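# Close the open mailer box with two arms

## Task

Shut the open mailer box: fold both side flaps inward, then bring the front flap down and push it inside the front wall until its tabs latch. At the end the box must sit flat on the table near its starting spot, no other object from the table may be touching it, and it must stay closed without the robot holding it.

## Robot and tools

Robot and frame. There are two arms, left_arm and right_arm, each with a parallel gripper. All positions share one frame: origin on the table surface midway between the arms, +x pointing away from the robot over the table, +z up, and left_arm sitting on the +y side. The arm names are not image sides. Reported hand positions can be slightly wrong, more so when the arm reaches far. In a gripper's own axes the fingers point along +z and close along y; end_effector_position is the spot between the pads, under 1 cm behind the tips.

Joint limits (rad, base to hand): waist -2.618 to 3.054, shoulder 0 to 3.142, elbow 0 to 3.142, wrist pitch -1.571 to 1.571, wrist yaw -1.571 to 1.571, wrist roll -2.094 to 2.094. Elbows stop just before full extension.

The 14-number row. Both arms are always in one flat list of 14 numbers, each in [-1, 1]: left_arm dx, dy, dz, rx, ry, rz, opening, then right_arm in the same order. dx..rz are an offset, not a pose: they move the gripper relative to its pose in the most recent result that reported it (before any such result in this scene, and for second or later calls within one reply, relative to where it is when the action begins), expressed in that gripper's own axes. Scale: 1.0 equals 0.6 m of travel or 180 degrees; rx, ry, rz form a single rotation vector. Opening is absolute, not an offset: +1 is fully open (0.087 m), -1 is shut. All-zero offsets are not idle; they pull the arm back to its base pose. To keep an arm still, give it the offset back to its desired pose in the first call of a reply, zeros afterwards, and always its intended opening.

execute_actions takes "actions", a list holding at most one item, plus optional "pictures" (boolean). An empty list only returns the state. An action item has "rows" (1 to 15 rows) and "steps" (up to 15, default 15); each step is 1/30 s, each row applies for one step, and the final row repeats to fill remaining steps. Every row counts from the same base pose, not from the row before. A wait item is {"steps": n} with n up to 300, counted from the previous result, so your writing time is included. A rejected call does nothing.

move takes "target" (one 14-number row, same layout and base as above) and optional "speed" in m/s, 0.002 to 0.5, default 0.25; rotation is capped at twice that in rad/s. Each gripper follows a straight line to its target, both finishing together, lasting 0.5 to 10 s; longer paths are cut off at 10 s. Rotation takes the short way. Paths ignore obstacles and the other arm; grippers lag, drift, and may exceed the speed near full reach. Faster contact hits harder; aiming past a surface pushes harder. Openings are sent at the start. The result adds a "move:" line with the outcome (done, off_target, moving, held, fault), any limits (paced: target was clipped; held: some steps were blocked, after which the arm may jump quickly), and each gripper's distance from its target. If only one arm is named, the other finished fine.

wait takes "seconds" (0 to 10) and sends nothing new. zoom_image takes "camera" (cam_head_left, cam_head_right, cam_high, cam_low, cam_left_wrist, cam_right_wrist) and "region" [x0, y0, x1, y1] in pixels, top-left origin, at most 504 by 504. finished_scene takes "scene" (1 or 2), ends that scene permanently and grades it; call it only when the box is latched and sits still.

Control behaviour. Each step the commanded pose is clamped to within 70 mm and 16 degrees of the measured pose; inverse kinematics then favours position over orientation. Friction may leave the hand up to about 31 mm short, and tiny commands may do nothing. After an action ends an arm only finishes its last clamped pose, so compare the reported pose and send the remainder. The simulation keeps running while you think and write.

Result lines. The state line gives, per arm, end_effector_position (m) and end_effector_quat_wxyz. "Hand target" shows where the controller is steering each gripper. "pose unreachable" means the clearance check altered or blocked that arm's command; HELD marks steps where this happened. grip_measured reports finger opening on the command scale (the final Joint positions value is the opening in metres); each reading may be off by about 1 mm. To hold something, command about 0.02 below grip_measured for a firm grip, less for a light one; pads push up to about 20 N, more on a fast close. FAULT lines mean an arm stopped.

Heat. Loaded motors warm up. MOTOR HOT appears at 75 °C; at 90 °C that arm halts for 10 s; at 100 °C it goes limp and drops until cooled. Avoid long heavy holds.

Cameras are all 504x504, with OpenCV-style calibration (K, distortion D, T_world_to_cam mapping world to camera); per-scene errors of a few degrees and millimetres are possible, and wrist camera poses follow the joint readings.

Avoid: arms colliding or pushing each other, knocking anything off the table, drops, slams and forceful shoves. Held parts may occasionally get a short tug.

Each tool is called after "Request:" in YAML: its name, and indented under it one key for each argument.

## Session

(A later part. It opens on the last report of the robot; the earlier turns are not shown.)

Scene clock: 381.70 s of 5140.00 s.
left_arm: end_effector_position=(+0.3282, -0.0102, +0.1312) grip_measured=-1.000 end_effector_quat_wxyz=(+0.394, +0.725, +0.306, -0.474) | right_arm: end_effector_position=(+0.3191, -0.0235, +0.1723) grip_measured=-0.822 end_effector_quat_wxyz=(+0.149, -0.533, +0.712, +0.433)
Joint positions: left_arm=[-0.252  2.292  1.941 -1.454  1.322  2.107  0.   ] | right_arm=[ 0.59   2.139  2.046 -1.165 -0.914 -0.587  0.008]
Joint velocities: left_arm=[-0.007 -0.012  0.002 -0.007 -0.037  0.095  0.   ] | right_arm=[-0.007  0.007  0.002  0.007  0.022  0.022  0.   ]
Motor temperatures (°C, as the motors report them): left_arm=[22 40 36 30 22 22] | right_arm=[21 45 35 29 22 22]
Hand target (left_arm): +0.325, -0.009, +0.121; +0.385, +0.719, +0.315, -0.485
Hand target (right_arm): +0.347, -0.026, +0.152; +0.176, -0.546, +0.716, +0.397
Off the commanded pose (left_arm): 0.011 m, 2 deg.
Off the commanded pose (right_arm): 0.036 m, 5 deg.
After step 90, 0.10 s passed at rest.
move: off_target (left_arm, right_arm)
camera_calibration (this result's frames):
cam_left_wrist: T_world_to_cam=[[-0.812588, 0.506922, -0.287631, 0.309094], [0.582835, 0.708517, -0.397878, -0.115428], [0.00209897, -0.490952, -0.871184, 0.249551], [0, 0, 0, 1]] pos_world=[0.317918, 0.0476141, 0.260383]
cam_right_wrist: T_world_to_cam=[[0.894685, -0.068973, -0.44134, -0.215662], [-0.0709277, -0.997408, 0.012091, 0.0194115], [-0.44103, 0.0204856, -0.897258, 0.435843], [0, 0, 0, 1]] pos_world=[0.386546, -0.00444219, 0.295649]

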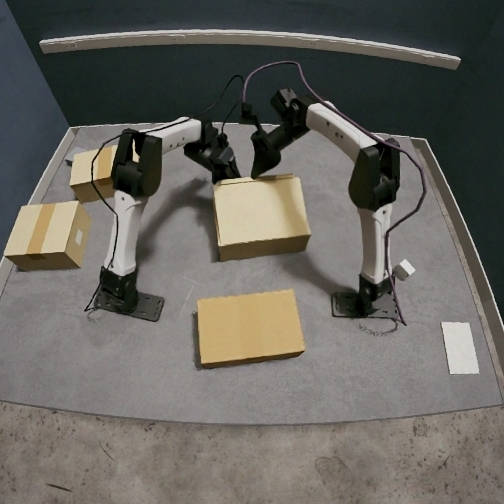

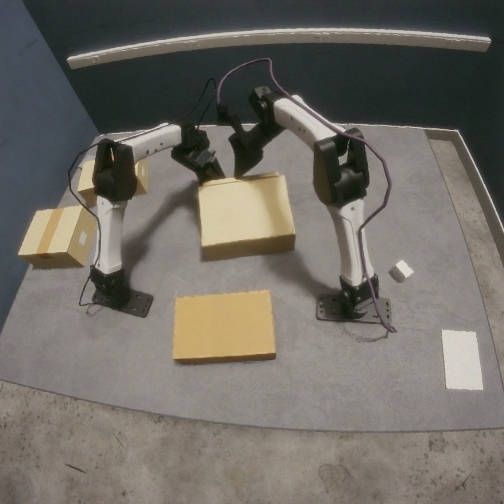

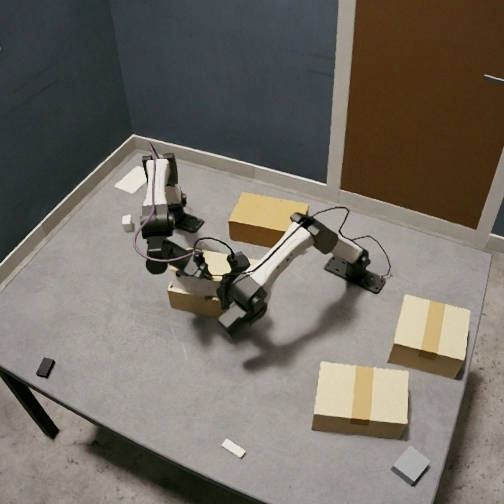

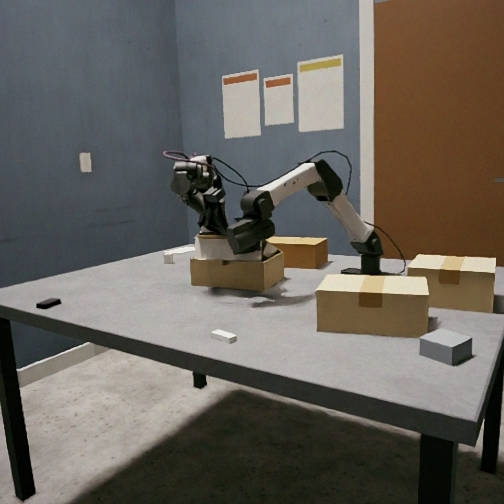

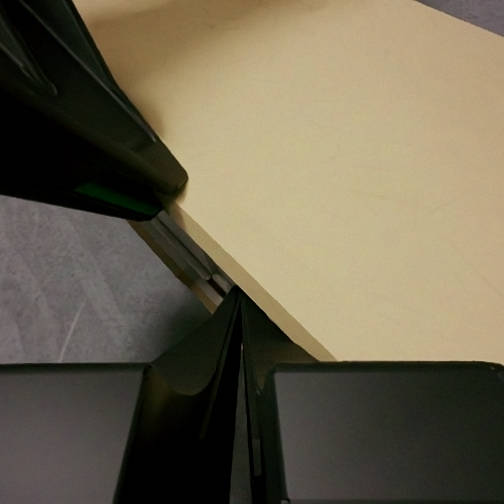

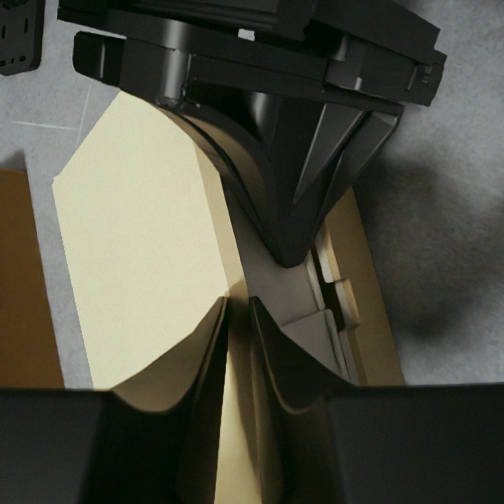

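Request:
move:
  target: [0.015,0.015,0,0,0,0,-1,0.037,-0.065,0.035,0,0,0,-0.9]
  speed: 0.04

Request:
zoom_image:
  camera: "cam_low"
  region: [170,200,330,310]

Scene clock: 386.67 s of 5140.00 s.
left_arm: end_effector_position=(+0.3372, -0.0142, +0.1305) grip_measured=-1.000 end_effector_quat_wxyz=(+0.400, +0.728, +0.300, -0.469) | right_arm: end_effector_position=(+0.3230, -0.0188, +0.1721) grip_measured=-0.823 end_effector_quat_wxyz=(+0.157, -0.528, +0.690, +0.469)
Joint positions: left_arm=[-0.252  2.323  1.993 -1.454  1.322  2.107  0.   ] | right_arm=[ 0.571  2.159  2.033 -1.128 -1.003 -0.606  0.008]
Joint velocities: left_arm=[ 0.012 -0.017  0.002 -0.007  0.037  0.007  0.   ] | right_arm=[-0.007  0.017 -0.002  0.081  0.037 -0.066  0.   ]
Motor temperatures (°C, as the motors report them): left_arm=[22 40 36 29 22 22] | right_arm=[21 45 35 29 22 22]
Hand target (left_arm): +0.339, -0.014, +0.125; +0.394, +0.725, +0.306, -0.474
Hand target (right_arm): +0.337, -0.026, +0.129; +0.146, -0.534, +0.711, +0.434
Off the commanded pose (left_arm): 0.005 m, 1 deg.
Off the commanded pose (right_arm): 0.048 m, 5 deg.
After step 90, 0.47 s passed at rest.
move: off_target (right_arm)
camera_calibration (this result's frames):
cam_left_wrist: T_world_to_cam=[[-0.806994, 0.504423, -0.307112, 0.318864], [0.590271, 0.705195, -0.392784, -0.12133], [0.0184442, -0.498254, -0.866835, 0.240751], [0, 0, 0, 1]] pos_world=[0.324499, 0.0446742, 0.258961]
cam_right_wrist: T_world_to_cam=[[0.884448, -0.0157088, -0.466373, -0.21033], [-0.0525959, -0.99642, -0.0661826, 0.0319462], [-0.463664, 0.0830644, -0.882109, 0.443161], [0, 0, 0, 1]] pos_world=[0.393184, -0.00828313, 0.294938]

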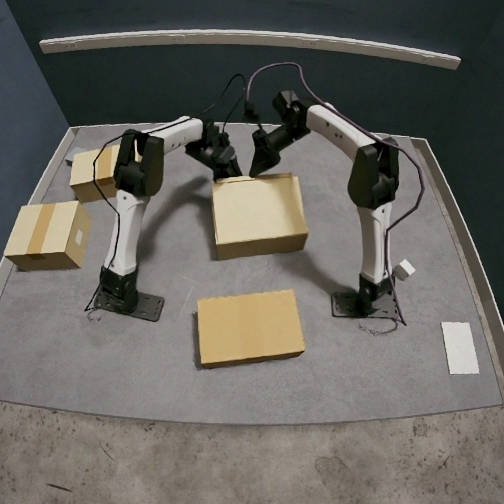

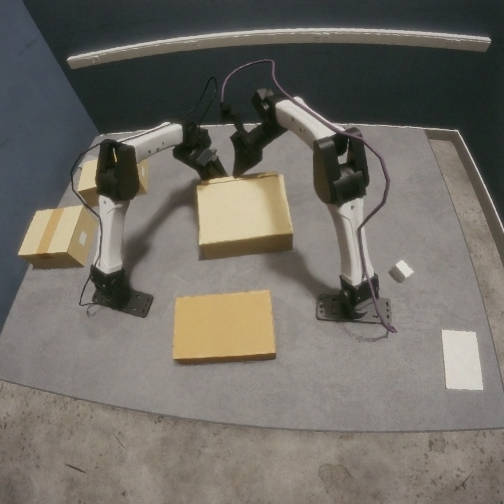

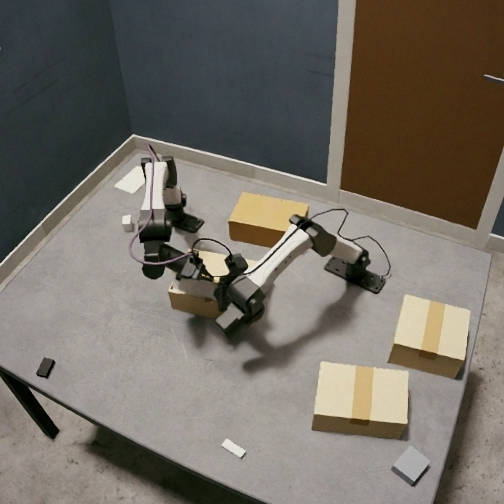

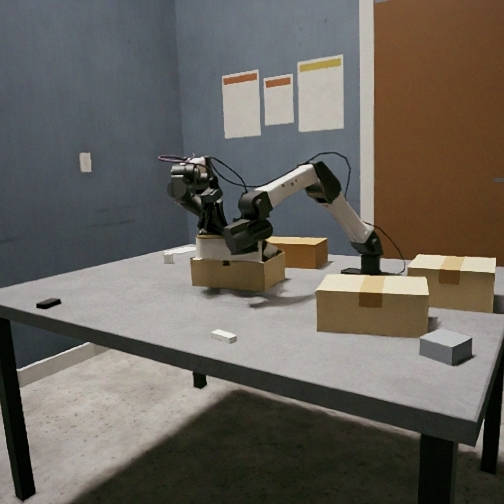

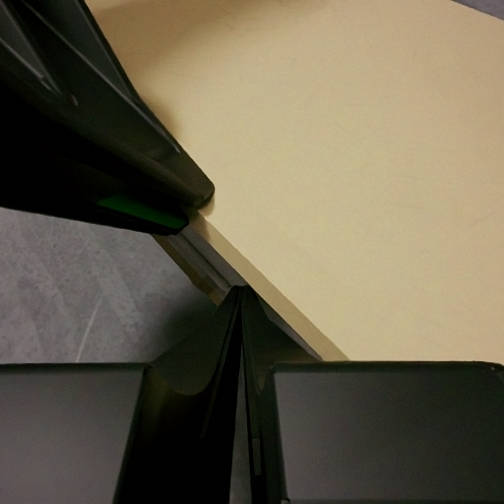

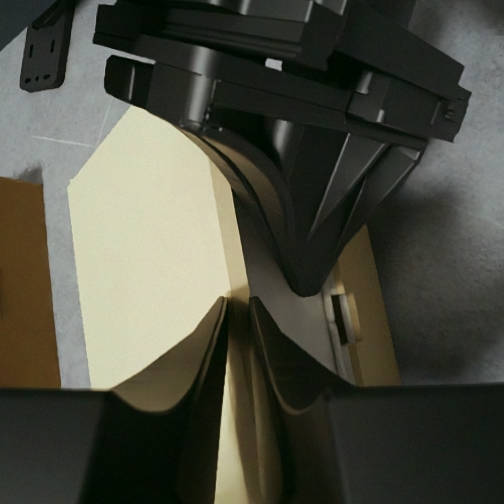

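Region (170, 200, 330, 310) of cam_low's 504x504 image, scaled by 3.150, with more detail than that image has; it fills the top 346 rows of this view, and the rest is white.

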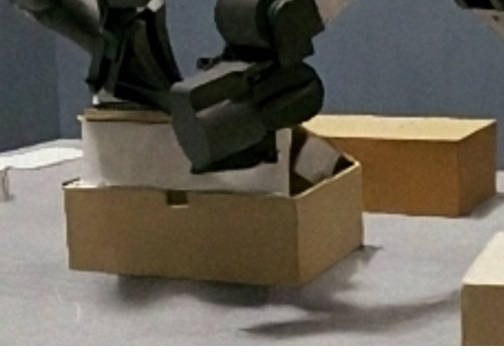

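Request:
move:
  target: [0.02,0.012,0.09,0,0,0,-1,0.012,-0.008,0.01,0,0,0,-0.9]
  speed: 0.04

Request:
zoom_image:
  camera: "cam_low"
  region: [170,200,330,310]

Scene clock: 390.83 s of 5140.00 s.
left_arm: end_effector_position=(+0.3359, -0.0409, +0.1258) grip_measured=-1.000 end_effector_quat_wxyz=(+0.403, +0.713, +0.322, -0.474) | right_arm: end_effector_position=(+0.3201, -0.0266, +0.1722) grip_measured=-0.826 end_effector_quat_wxyz=(+0.145, -0.514, +0.698, +0.478)
Joint positions: left_arm=[-0.307  2.24   1.83  -1.022  1.341  1.708  0.   ] | right_arm=[ 0.554  2.153  2.017 -1.155 -1.021 -0.603  0.008]
Joint velocities: left_arm=[-0.012 -0.027 -0.017  0.095 -0.037 -0.11   0.   ] | right_arm=[ 0.017 -0.007  0.022  0.022 -0.007 -0.007 -0.   ]
Motor temperatures (°C, as the motors report them): left_arm=[22 41 36 29 22 22] | right_arm=[21 45 35 29 22 22]
Hand target (left_arm): +0.322, -0.061, +0.110; +0.396, +0.729, +0.296, -0.474
Hand target (right_arm): +0.322, -0.019, +0.162; +0.155, -0.529, +0.690, +0.469
Off the commanded pose (left_arm): 0.031 m, 3 deg.
Off the commanded pose (right_arm): 0.014 m, 3 deg.
move: off_target (left_arm, right_arm)
camera_calibration (this result's frames):
cam_left_wrist: T_world_to_cam=[[-0.837608, 0.472027, -0.274962, 0.334736], [0.546246, 0.728706, -0.413042, -0.0851915], [0.00539914, -0.496164, -0.868212, 0.228033], [0, 0, 0, 1]] pos_world=[0.325682, 0.0172165, 0.254833]
cam_right_wrist: T_world_to_cam=[[0.863376, -0.0287086, -0.503743, -0.194897], [-0.0682772, -0.995844, -0.060268, 0.0279656], [-0.49992, 0.0864281, -0.861749, 0.45077], [0, 0, 0, 1]] pos_world=[0.395527, -0.016705, 0.291958]

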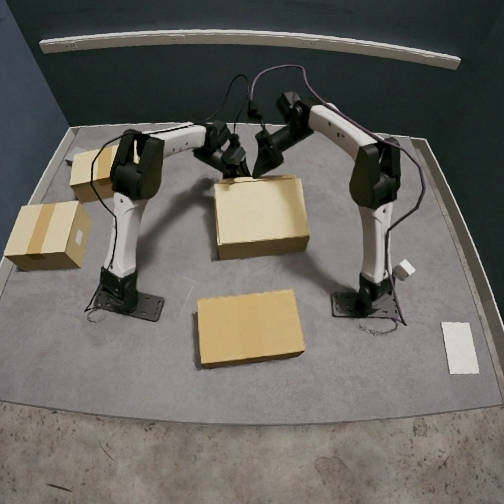

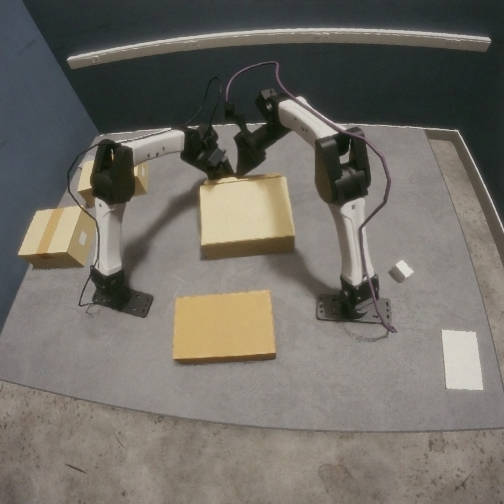

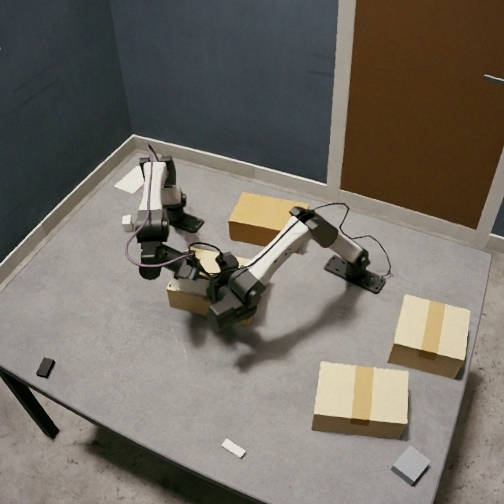

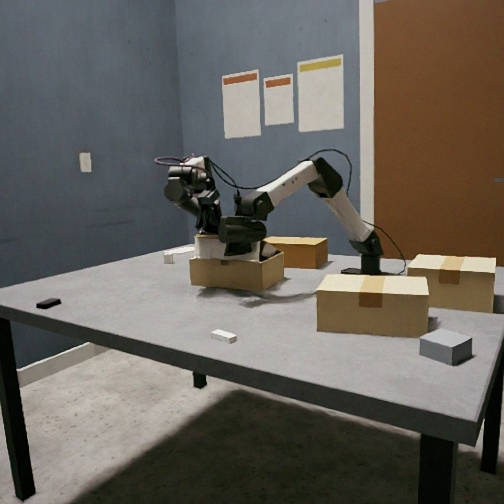

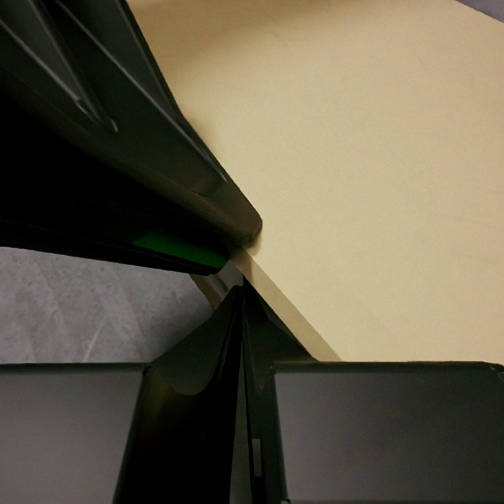

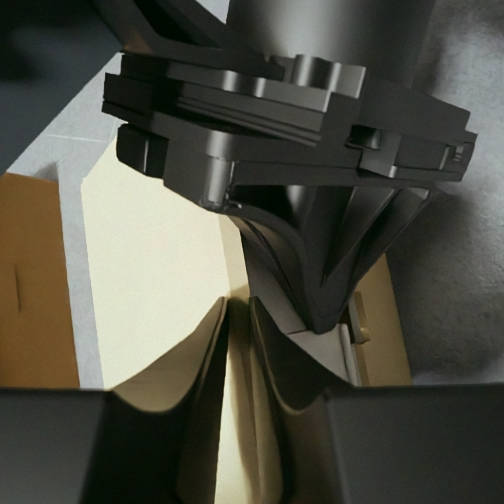

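Region (170, 200, 330, 310) of cam_low's 504x504 image, scaled by 3.150, with more detail than that image has; it fills the top 346 rows of this view, and the rest is white.

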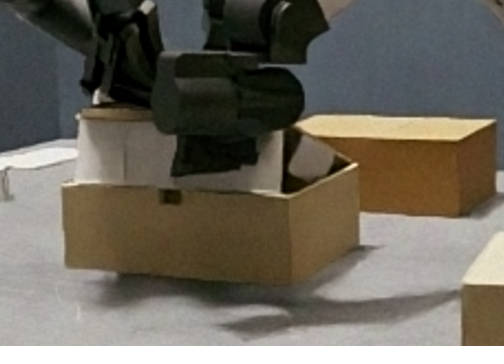

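Request:
move:
  target: [0.017,-0.028,0.037,0,0,0,-1,-0.03,0.003,-0.022,0,0,0,-0.9]
  speed: 0.04

Request:
move:
  target: [0.01,-0.02,0.0,0,0,0,-1,0.043,-0.072,0.032,0,0,0,-0.9]
  speed: 0.04

Request:
zoom_image:
  camera: "cam_low"
  region: [170,200,330,310]

Scene clock: 395.57 s of 5140.00 s.
left_arm: end_effector_position=(+0.3291, -0.0476, +0.1200) grip_measured=-1.000 end_effector_quat_wxyz=(+0.421, +0.711, +0.314, -0.467) | right_arm: end_effector_position=(+0.3168, -0.0315, +0.1847) grip_measured=-0.846 end_effector_quat_wxyz=(+0.113, -0.503, +0.711, +0.478)
Joint positions: left_arm=[-0.325  2.164  1.654 -0.732  1.349  1.552  0.   ] | right_arm=[ 0.55   2.215  2.176 -1.336 -1.014 -0.618  0.007]
Joint velocities: left_arm=[-0.002 -0.002 -0.022  0.007 -0.066 -0.095  0.   ] | right_arm=[ 0.007  0.002 -0.007  0.007 -0.022 -0.081 -0.001]
Motor temperatures (°C, as the motors report them): left_arm=[22 41 35 29 22 22] | right_arm=[21 45 35 29 22 22]
Hand target (left_arm): +0.316, -0.051, +0.107; +0.402, +0.714, +0.321, -0.475
Hand target (right_arm): +0.330, -0.027, +0.193; +0.144, -0.514, +0.698, +0.478
Off the commanded pose (left_arm): 0.019 m, 2 deg.
Off the commanded pose (right_arm): 0.016 m, 4 deg.
After step 90, 0.53 s passed at rest.
move: off_target (left_arm, right_arm)
camera_calibration (this result's frames):
cam_left_wrist: T_world_to_cam=[[-0.836357, 0.451082, -0.311501, 0.33359], [0.54708, 0.722887, -0.422063, -0.0785744], [0.0347951, -0.523411, -0.85137, 0.206711], [0, 0, 0, 1]] pos_world=[0.314794, 0.0145189, 0.246737]
cam_right_wrist: T_world_to_cam=[[0.832564, -0.0490342, -0.551755, -0.167963], [-0.0681021, -0.997579, -0.0141075, 0.0150086], [-0.549727, 0.0493211, -0.833887, 0.469808], [0, 0, 0, 1]] pos_world=[0.399128, -0.0164351, 0.299304]

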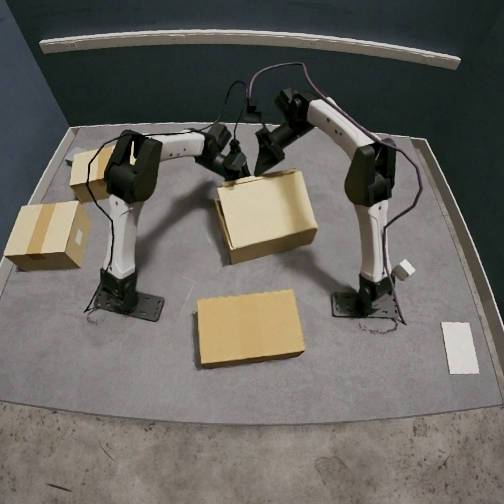

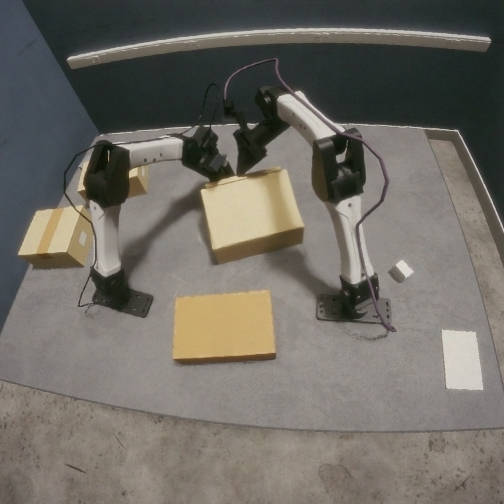

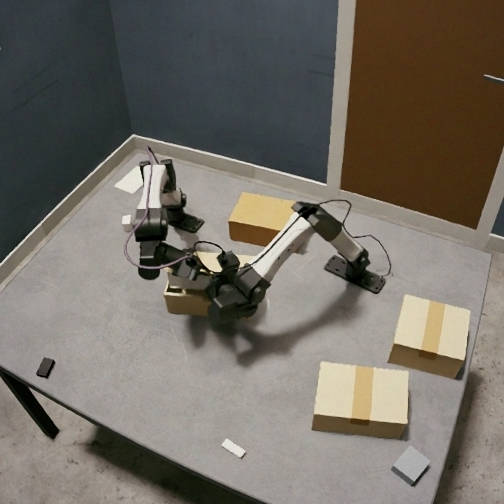

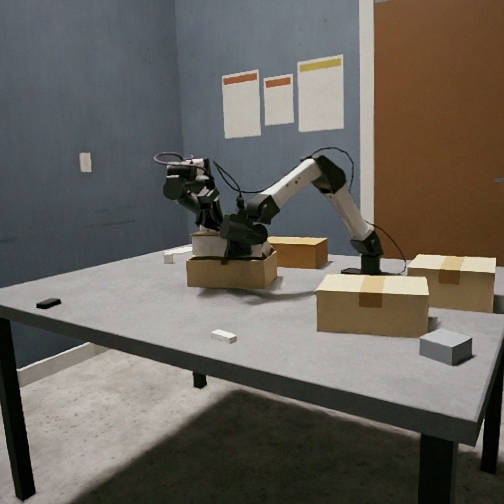

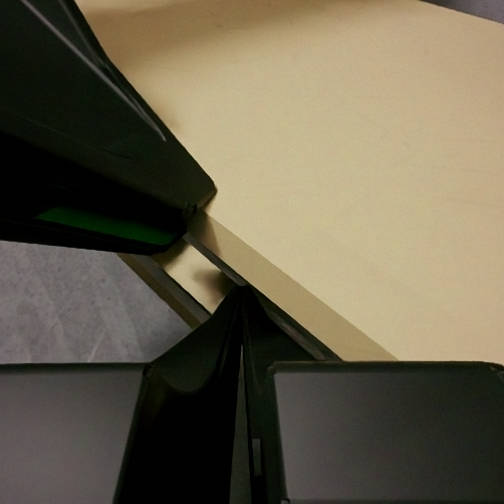

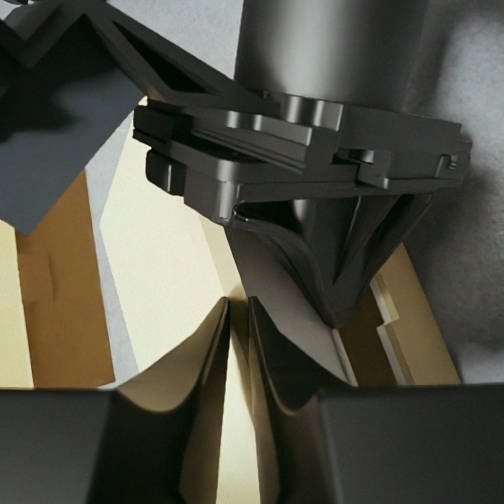

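Scene clock: 397.23 s of 5140.00 s.
left_arm: end_effector_position=(+0.3239, -0.0447, +0.1164) grip_measured=-1.000 end_effector_quat_wxyz=(+0.423, +0.712, +0.311, -0.466) | right_arm: end_effector_position=(+0.3307, -0.0324, +0.1438) grip_measured=-0.900 end_effector_quat_wxyz=(+0.113, -0.505, +0.711, +0.476)
Joint positions: left_arm=[-0.325  2.146  1.61  -0.711  1.351  1.566  0.   ] | right_arm=[ 0.534  2.259  2.088 -1.23  -1.015 -0.653  0.004]
Joint velocities: left_arm=[-0.007 -0.017 -0.002 -0.081 -0.007  0.051  0.   ] | right_arm=[ 0.002 -0.012 -0.017  0.007  0.037  0.022 -0.001]
Motor temperatures (°C, as the motors report them): left_arm=[22 42 35 29 22 22] | right_arm=[21 45 35 29 22 22]
Hand target (left_arm): +0.321, -0.042, +0.111; +0.421, +0.711, +0.314, -0.467
Hand target (right_arm): +0.334, -0.034, +0.134; +0.113, -0.503, +0.711, +0.478
Off the commanded pose (left_arm): 0.007 m, 1 deg.
Off the commanded pose (right_arm): 0.011 m, 0 deg.
move: off_target (right_arm)
camera_calibration (this result's frames):
cam_left_wrist: T_world_to_cam=[[-0.832746, 0.452157, -0.319511, 0.326585], [0.552253, 0.719399, -0.421285, -0.0812238], [0.0393687, -0.527275, -0.848782, 0.203387], [0, 0, 0, 1]] pos_world=[0.308811, 0.0180055, 0.24276]
cam_right_wrist: T_world_to_cam=[[0.834993, -0.0477198, -0.548188, -0.203377], [-0.0657954, -0.997744, -0.013365, 0.0136564], [-0.546314, 0.0472279, -0.836248, 0.442493], [0, 0, 0, 1]] pos_world=[0.412457, -0.0169775, 0.258727]

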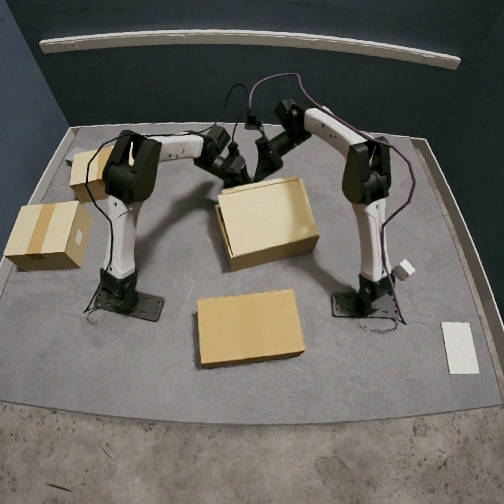

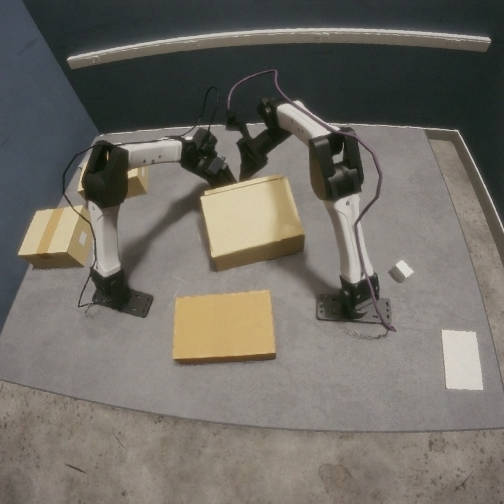

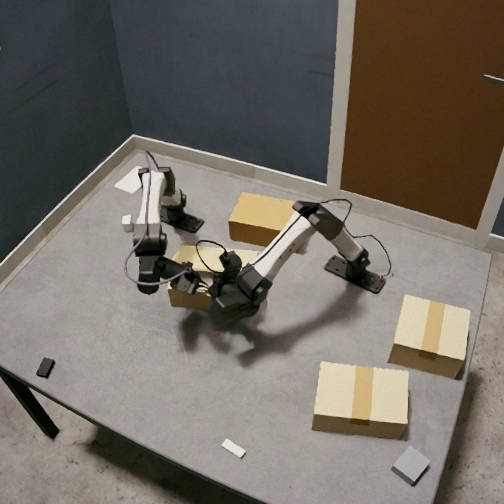

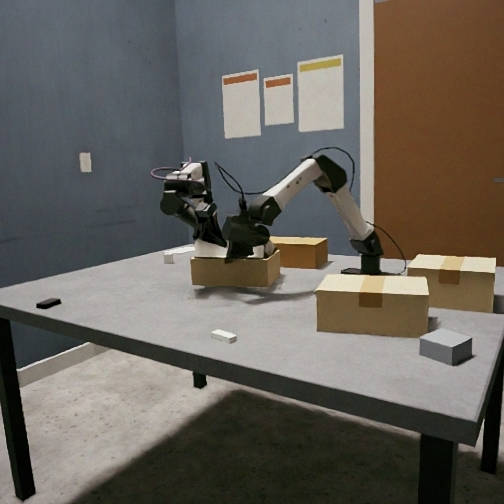

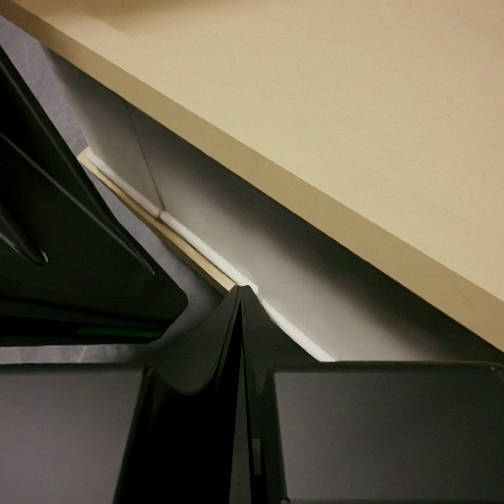

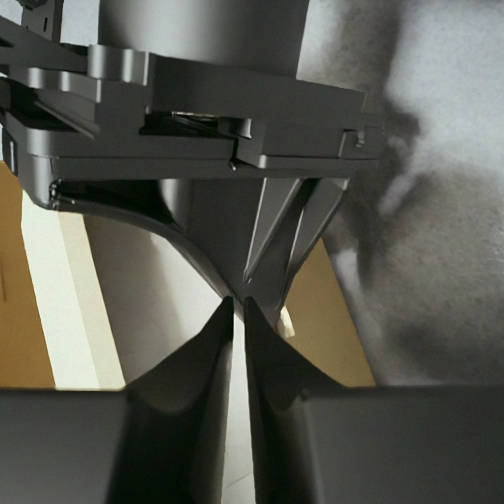

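Region (170, 200, 330, 310) of cam_low's 504x504 image, scaled by 3.150, with more detail than that image has; it fills the top 346 rows of this view, and the rest is white.

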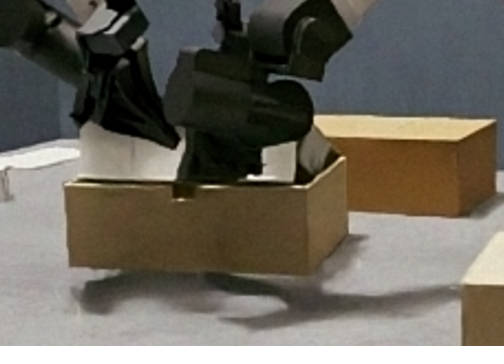

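Request:
move:
  target: [0,-0.005,0,0,0,0,-1,-0.065,0.073,-0.097,0.17,0,0,-1]
  speed: 0.1

Request:
move:
  target: [0,0,0,0,0,0,-1,0,0.11,0,0,0,0,-1]
  speed: 0.1

Scene clock: 410.33 s of 5140.00 s.
left_arm: end_effector_position=(+0.3239, -0.0447, +0.1164) grip_measured=-1.000 end_effector_quat_wxyz=(+0.424, +0.712, +0.311, -0.466) | right_arm: end_effector_position=(+0.3317, -0.0548, +0.2131) grip_measured=-0.985 end_effector_quat_wxyz=(+0.226, -0.461, +0.814, +0.271)
Joint positions: left_arm=[-0.325  2.146  1.609 -0.71   1.351  1.566  0.   ] | right_arm=[ 0.633  1.911  1.957 -1.069 -0.495 -0.3    0.001]
Joint velocities: left_arm=[-0.017 -0.002  0.007  0.037  0.007  0.037  0.   ] | right_arm=[-0.017  0.002 -0.002 -0.066 -0.066 -0.037  0.001]
Motor temperatures (°C, as the motors report them): left_arm=[22 44 35 29 22 22] | right_arm=[21 46 34 29 22 22]
Hand target (left_arm): +0.321, -0.043, +0.115; +0.423, +0.712, +0.311, -0.466
Hand target (right_arm): +0.330, -0.053, +0.222; +0.239, -0.460, +0.811, +0.270
Off the commanded pose (left_arm): 0.003 m, 0 deg.
Off the commanded pose (right_arm): 0.011 m, 2 deg.
After step 90, 7.00 s passed at rest.
move: off_target (right_arm)
camera_calibration (this result's frames):
cam_left_wrist: T_world_to_cam=[[-0.832638, 0.452099, -0.319874, 0.326592], [0.55241, 0.719121, -0.421553, -0.0812363], [0.0394447, -0.527703, -0.848512, 0.203283], [0, 0, 0, 1]] pos_world=[0.30879, 0.0180403, 0.242711]
cam_right_wrist: T_world_to_cam=[[0.873333, -0.437425, -0.214355, -0.272558], [-0.406406, -0.896886, 0.17444, 0.0707561], [-0.268557, -0.0652288, -0.961053, 0.430348], [0, 0, 0, 1]] pos_world=[0.382362, -0.0276923, 0.34282]

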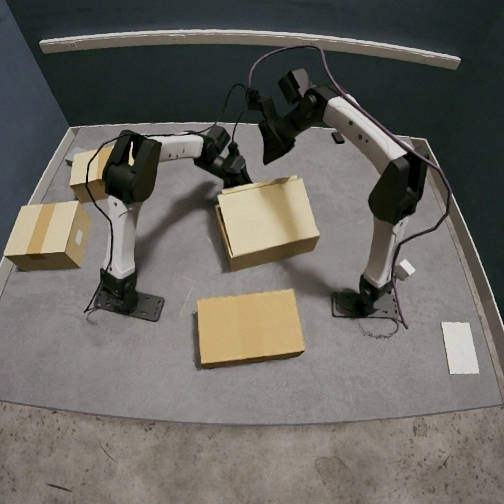

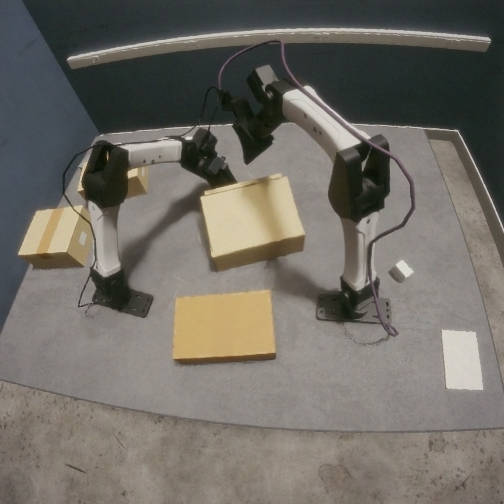

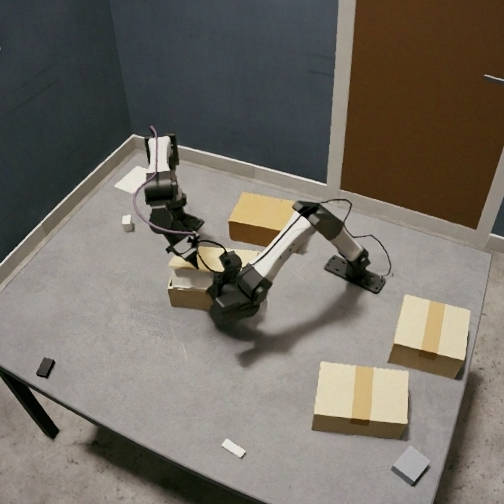

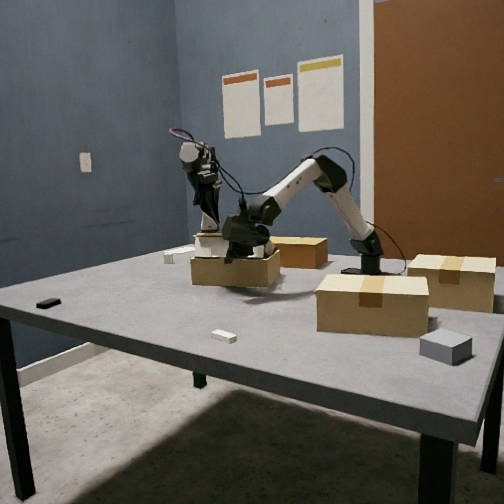

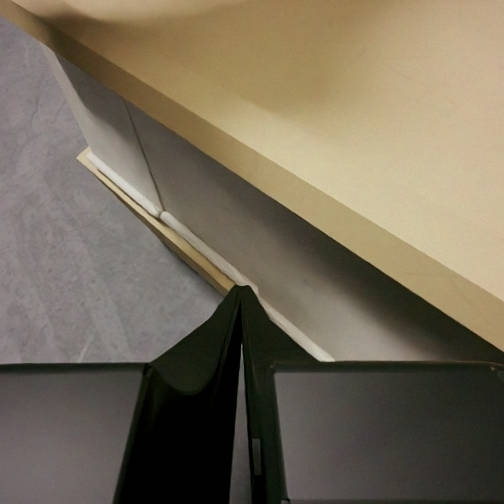

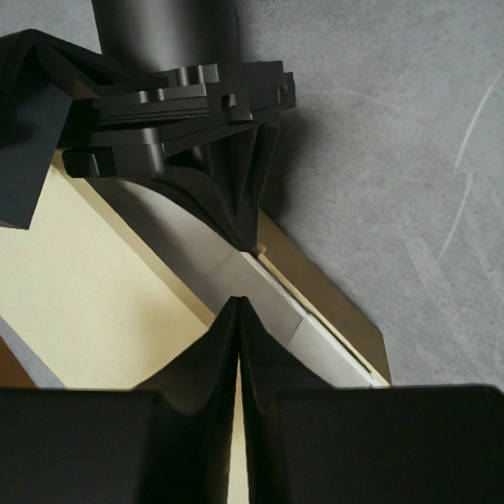

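Scene clock: 411.43 s of 5140.00 s.
left_arm: end_effector_position=(+0.3239, -0.0447, +0.1164) grip_measured=-1.000 end_effector_quat_wxyz=(+0.424, +0.712, +0.311, -0.466) | right_arm: end_effector_position=(+0.2754, -0.0263, +0.2239) grip_measured=-0.985 end_effector_quat_wxyz=(+0.215, -0.465, +0.815, +0.270)
Joint positions: left_arm=[-0.325  2.146  1.609 -0.71   1.351  1.566  0.   ] | right_arm=[ 0.784  1.815  1.875 -1.046 -0.418 -0.17   0.001]
Joint velocities: left_arm=[-0.017 -0.012  0.042  0.037  0.007 -0.125  0.   ] | right_arm=[-0.002 -0.007 -0.012 -0.037  0.051  0.081  0.001]
Motor temperatures (°C, as the motors report them): left_arm=[22 44 35 29 22 22] | right_arm=[21 46 34 29 22 22]
Hand target (left_arm): +0.324, -0.045, +0.116; +0.424, +0.712, +0.311, -0.466
Hand target (right_arm): +0.275, -0.026, +0.228; +0.225, -0.461, +0.814, +0.270
Off the commanded pose (left_arm): 0.000 m, 0 deg.
Off the commanded pose (right_arm): 0.005 m, 1 deg.
move: done
camera_calibration (this result's frames):
cam_left_wrist: T_world_to_cam=[[-0.832638, 0.452099, -0.319874, 0.326592], [0.55241, 0.719121, -0.421553, -0.0812363], [0.0394447, -0.527703, -0.848512, 0.203283], [0, 0, 0, 1]] pos_world=[0.30879, 0.0180403, 0.242711]
cam_right_wrist: T_world_to_cam=[[0.875007, -0.430716, -0.221015, -0.207365], [-0.393608, -0.898751, 0.193182, 0.063761], [-0.281844, -0.0820423, -0.955946, 0.429554], [0, 0, 0, 1]] pos_world=[0.32761, 0.00323135, 0.352482]

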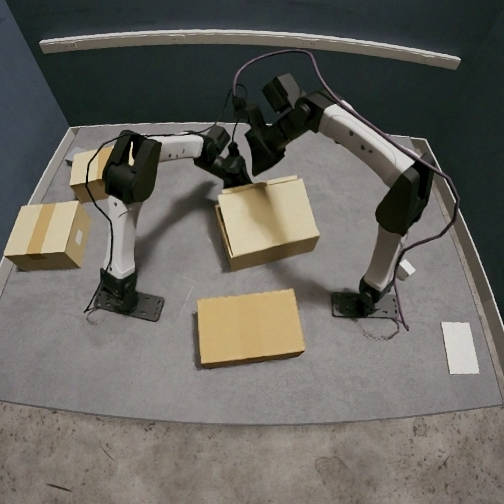

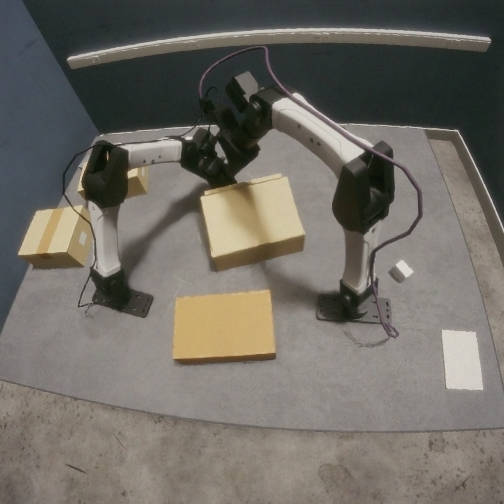

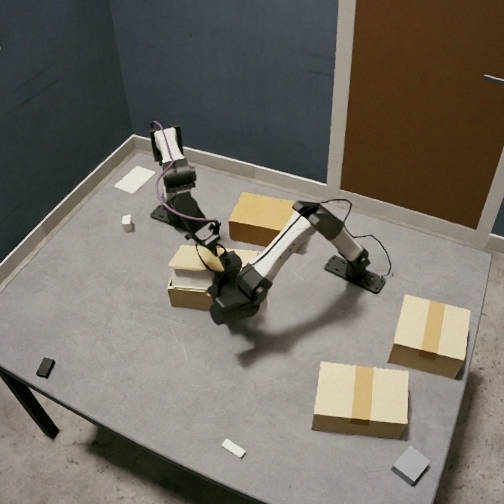

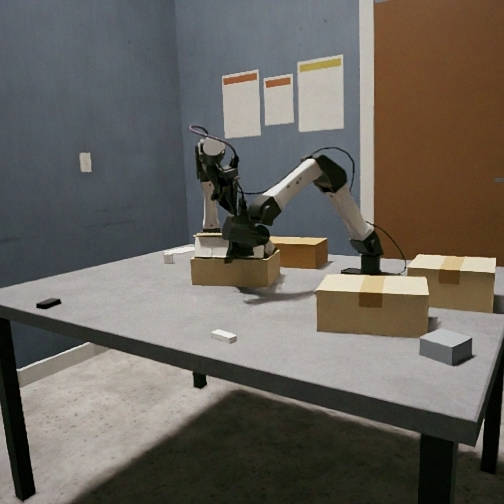

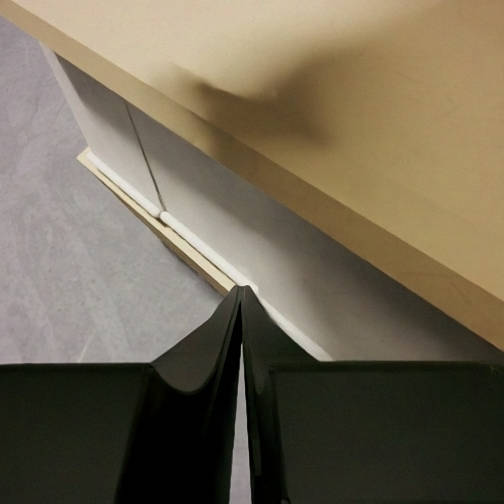

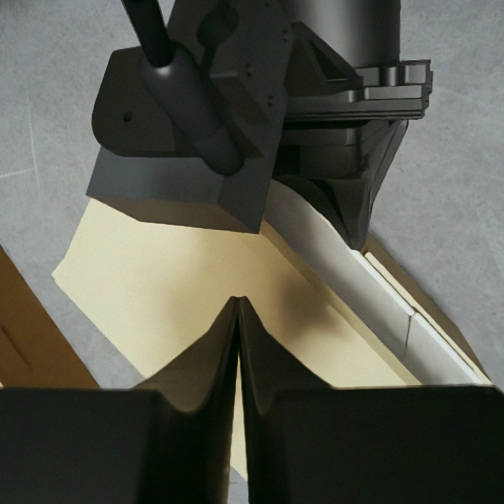

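Request:
move:
  target: [0,0,0,0,0,0,-1,0.09,-0.063,0.04,0,0,0,-1]
  speed: 0.06

Scene clock: 415.23 s of 5140.00 s.
left_arm: end_effector_position=(+0.3239, -0.0447, +0.1164) grip_measured=-1.000 end_effector_quat_wxyz=(+0.424, +0.712, +0.311, -0.466) | right_arm: end_effector_position=(+0.2798, -0.0573, +0.1646) grip_measured=-0.985 end_effector_quat_wxyz=(+0.202, -0.463, +0.818, +0.276)
Joint positions: left_arm=[-0.325  2.146  1.609 -0.71   1.351  1.566  0.   ] | right_arm=[ 0.703  1.737  1.551 -0.854 -0.477 -0.241  0.001]
Joint velocities: left_arm=[ 0.012 -0.002 -0.027 -0.022  0.007 -0.022  0.   ] | right_arm=[-0.002 -0.027 -0.007 -0.081 -0.007 -0.022  0.   ]
Motor temperatures (°C, as the motors report them): left_arm=[22 44 35 29 22 22] | right_arm=[21 46 34 29 22 22]
Hand target (left_arm): +0.324, -0.045, +0.116; +0.424, +0.712, +0.311, -0.466
Hand target (right_arm): +0.284, -0.061, +0.164; +0.215, -0.465, +0.815, +0.270
Off the commanded pose (left_arm): 0.000 m, 0 deg.
Off the commanded pose (right_arm): 0.007 m, 2 deg.
move: done
camera_calibration (this result's frames):
cam_left_wrist: T_world_to_cam=[[-0.832638, 0.452099, -0.319874, 0.326592], [0.55241, 0.719121, -0.421553, -0.0812363], [0.0394447, -0.527703, -0.848512, 0.203283], [0, 0, 0, 1]] pos_world=[0.30879, 0.0180403, 0.242711]
cam_right_wrist: T_world_to_cam=[[0.869909, -0.428236, -0.24469, -0.232234], [-0.384489, -0.899535, 0.207374, 0.0441234], [-0.308913, -0.0863154, -0.947166, 0.377387], [0, 0, 0, 1]] pos_world=[0.335567, -0.0271859, 0.291472]

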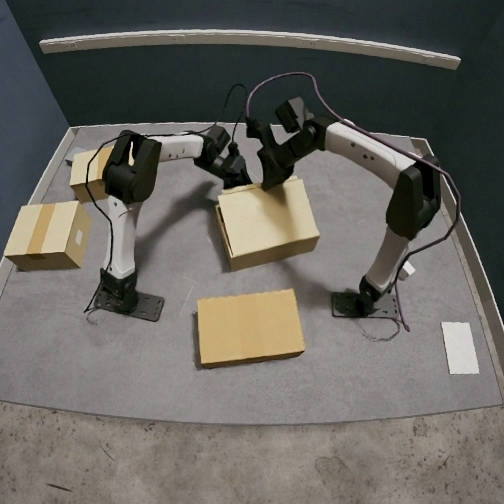

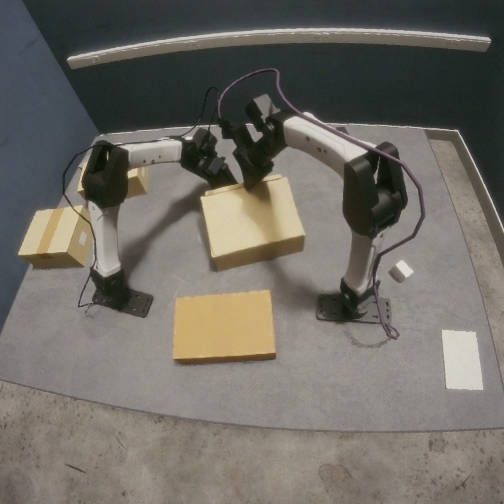

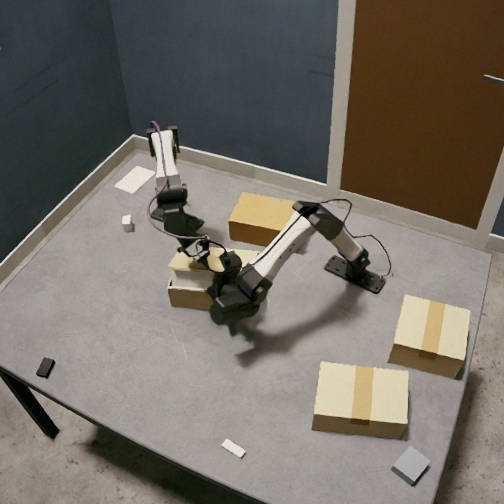

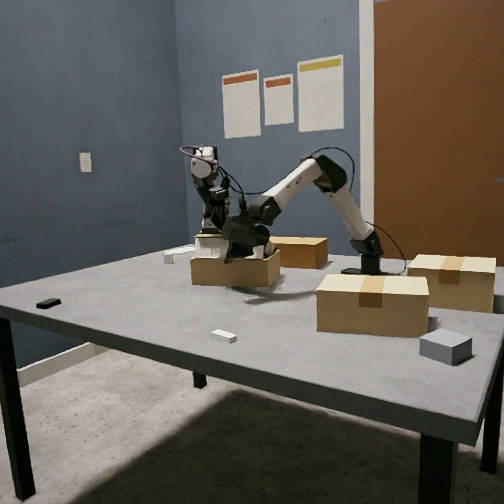

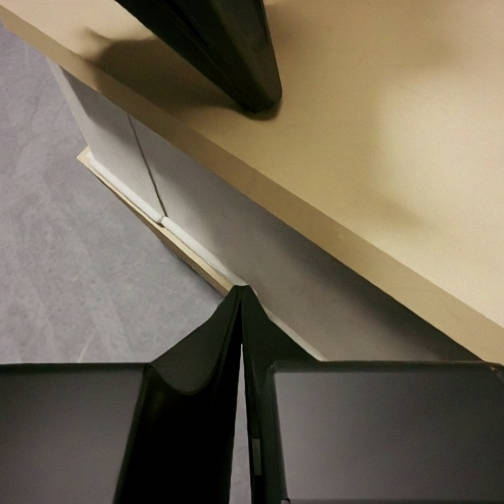

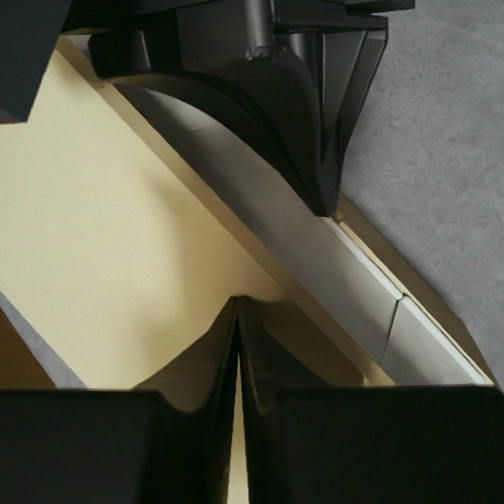

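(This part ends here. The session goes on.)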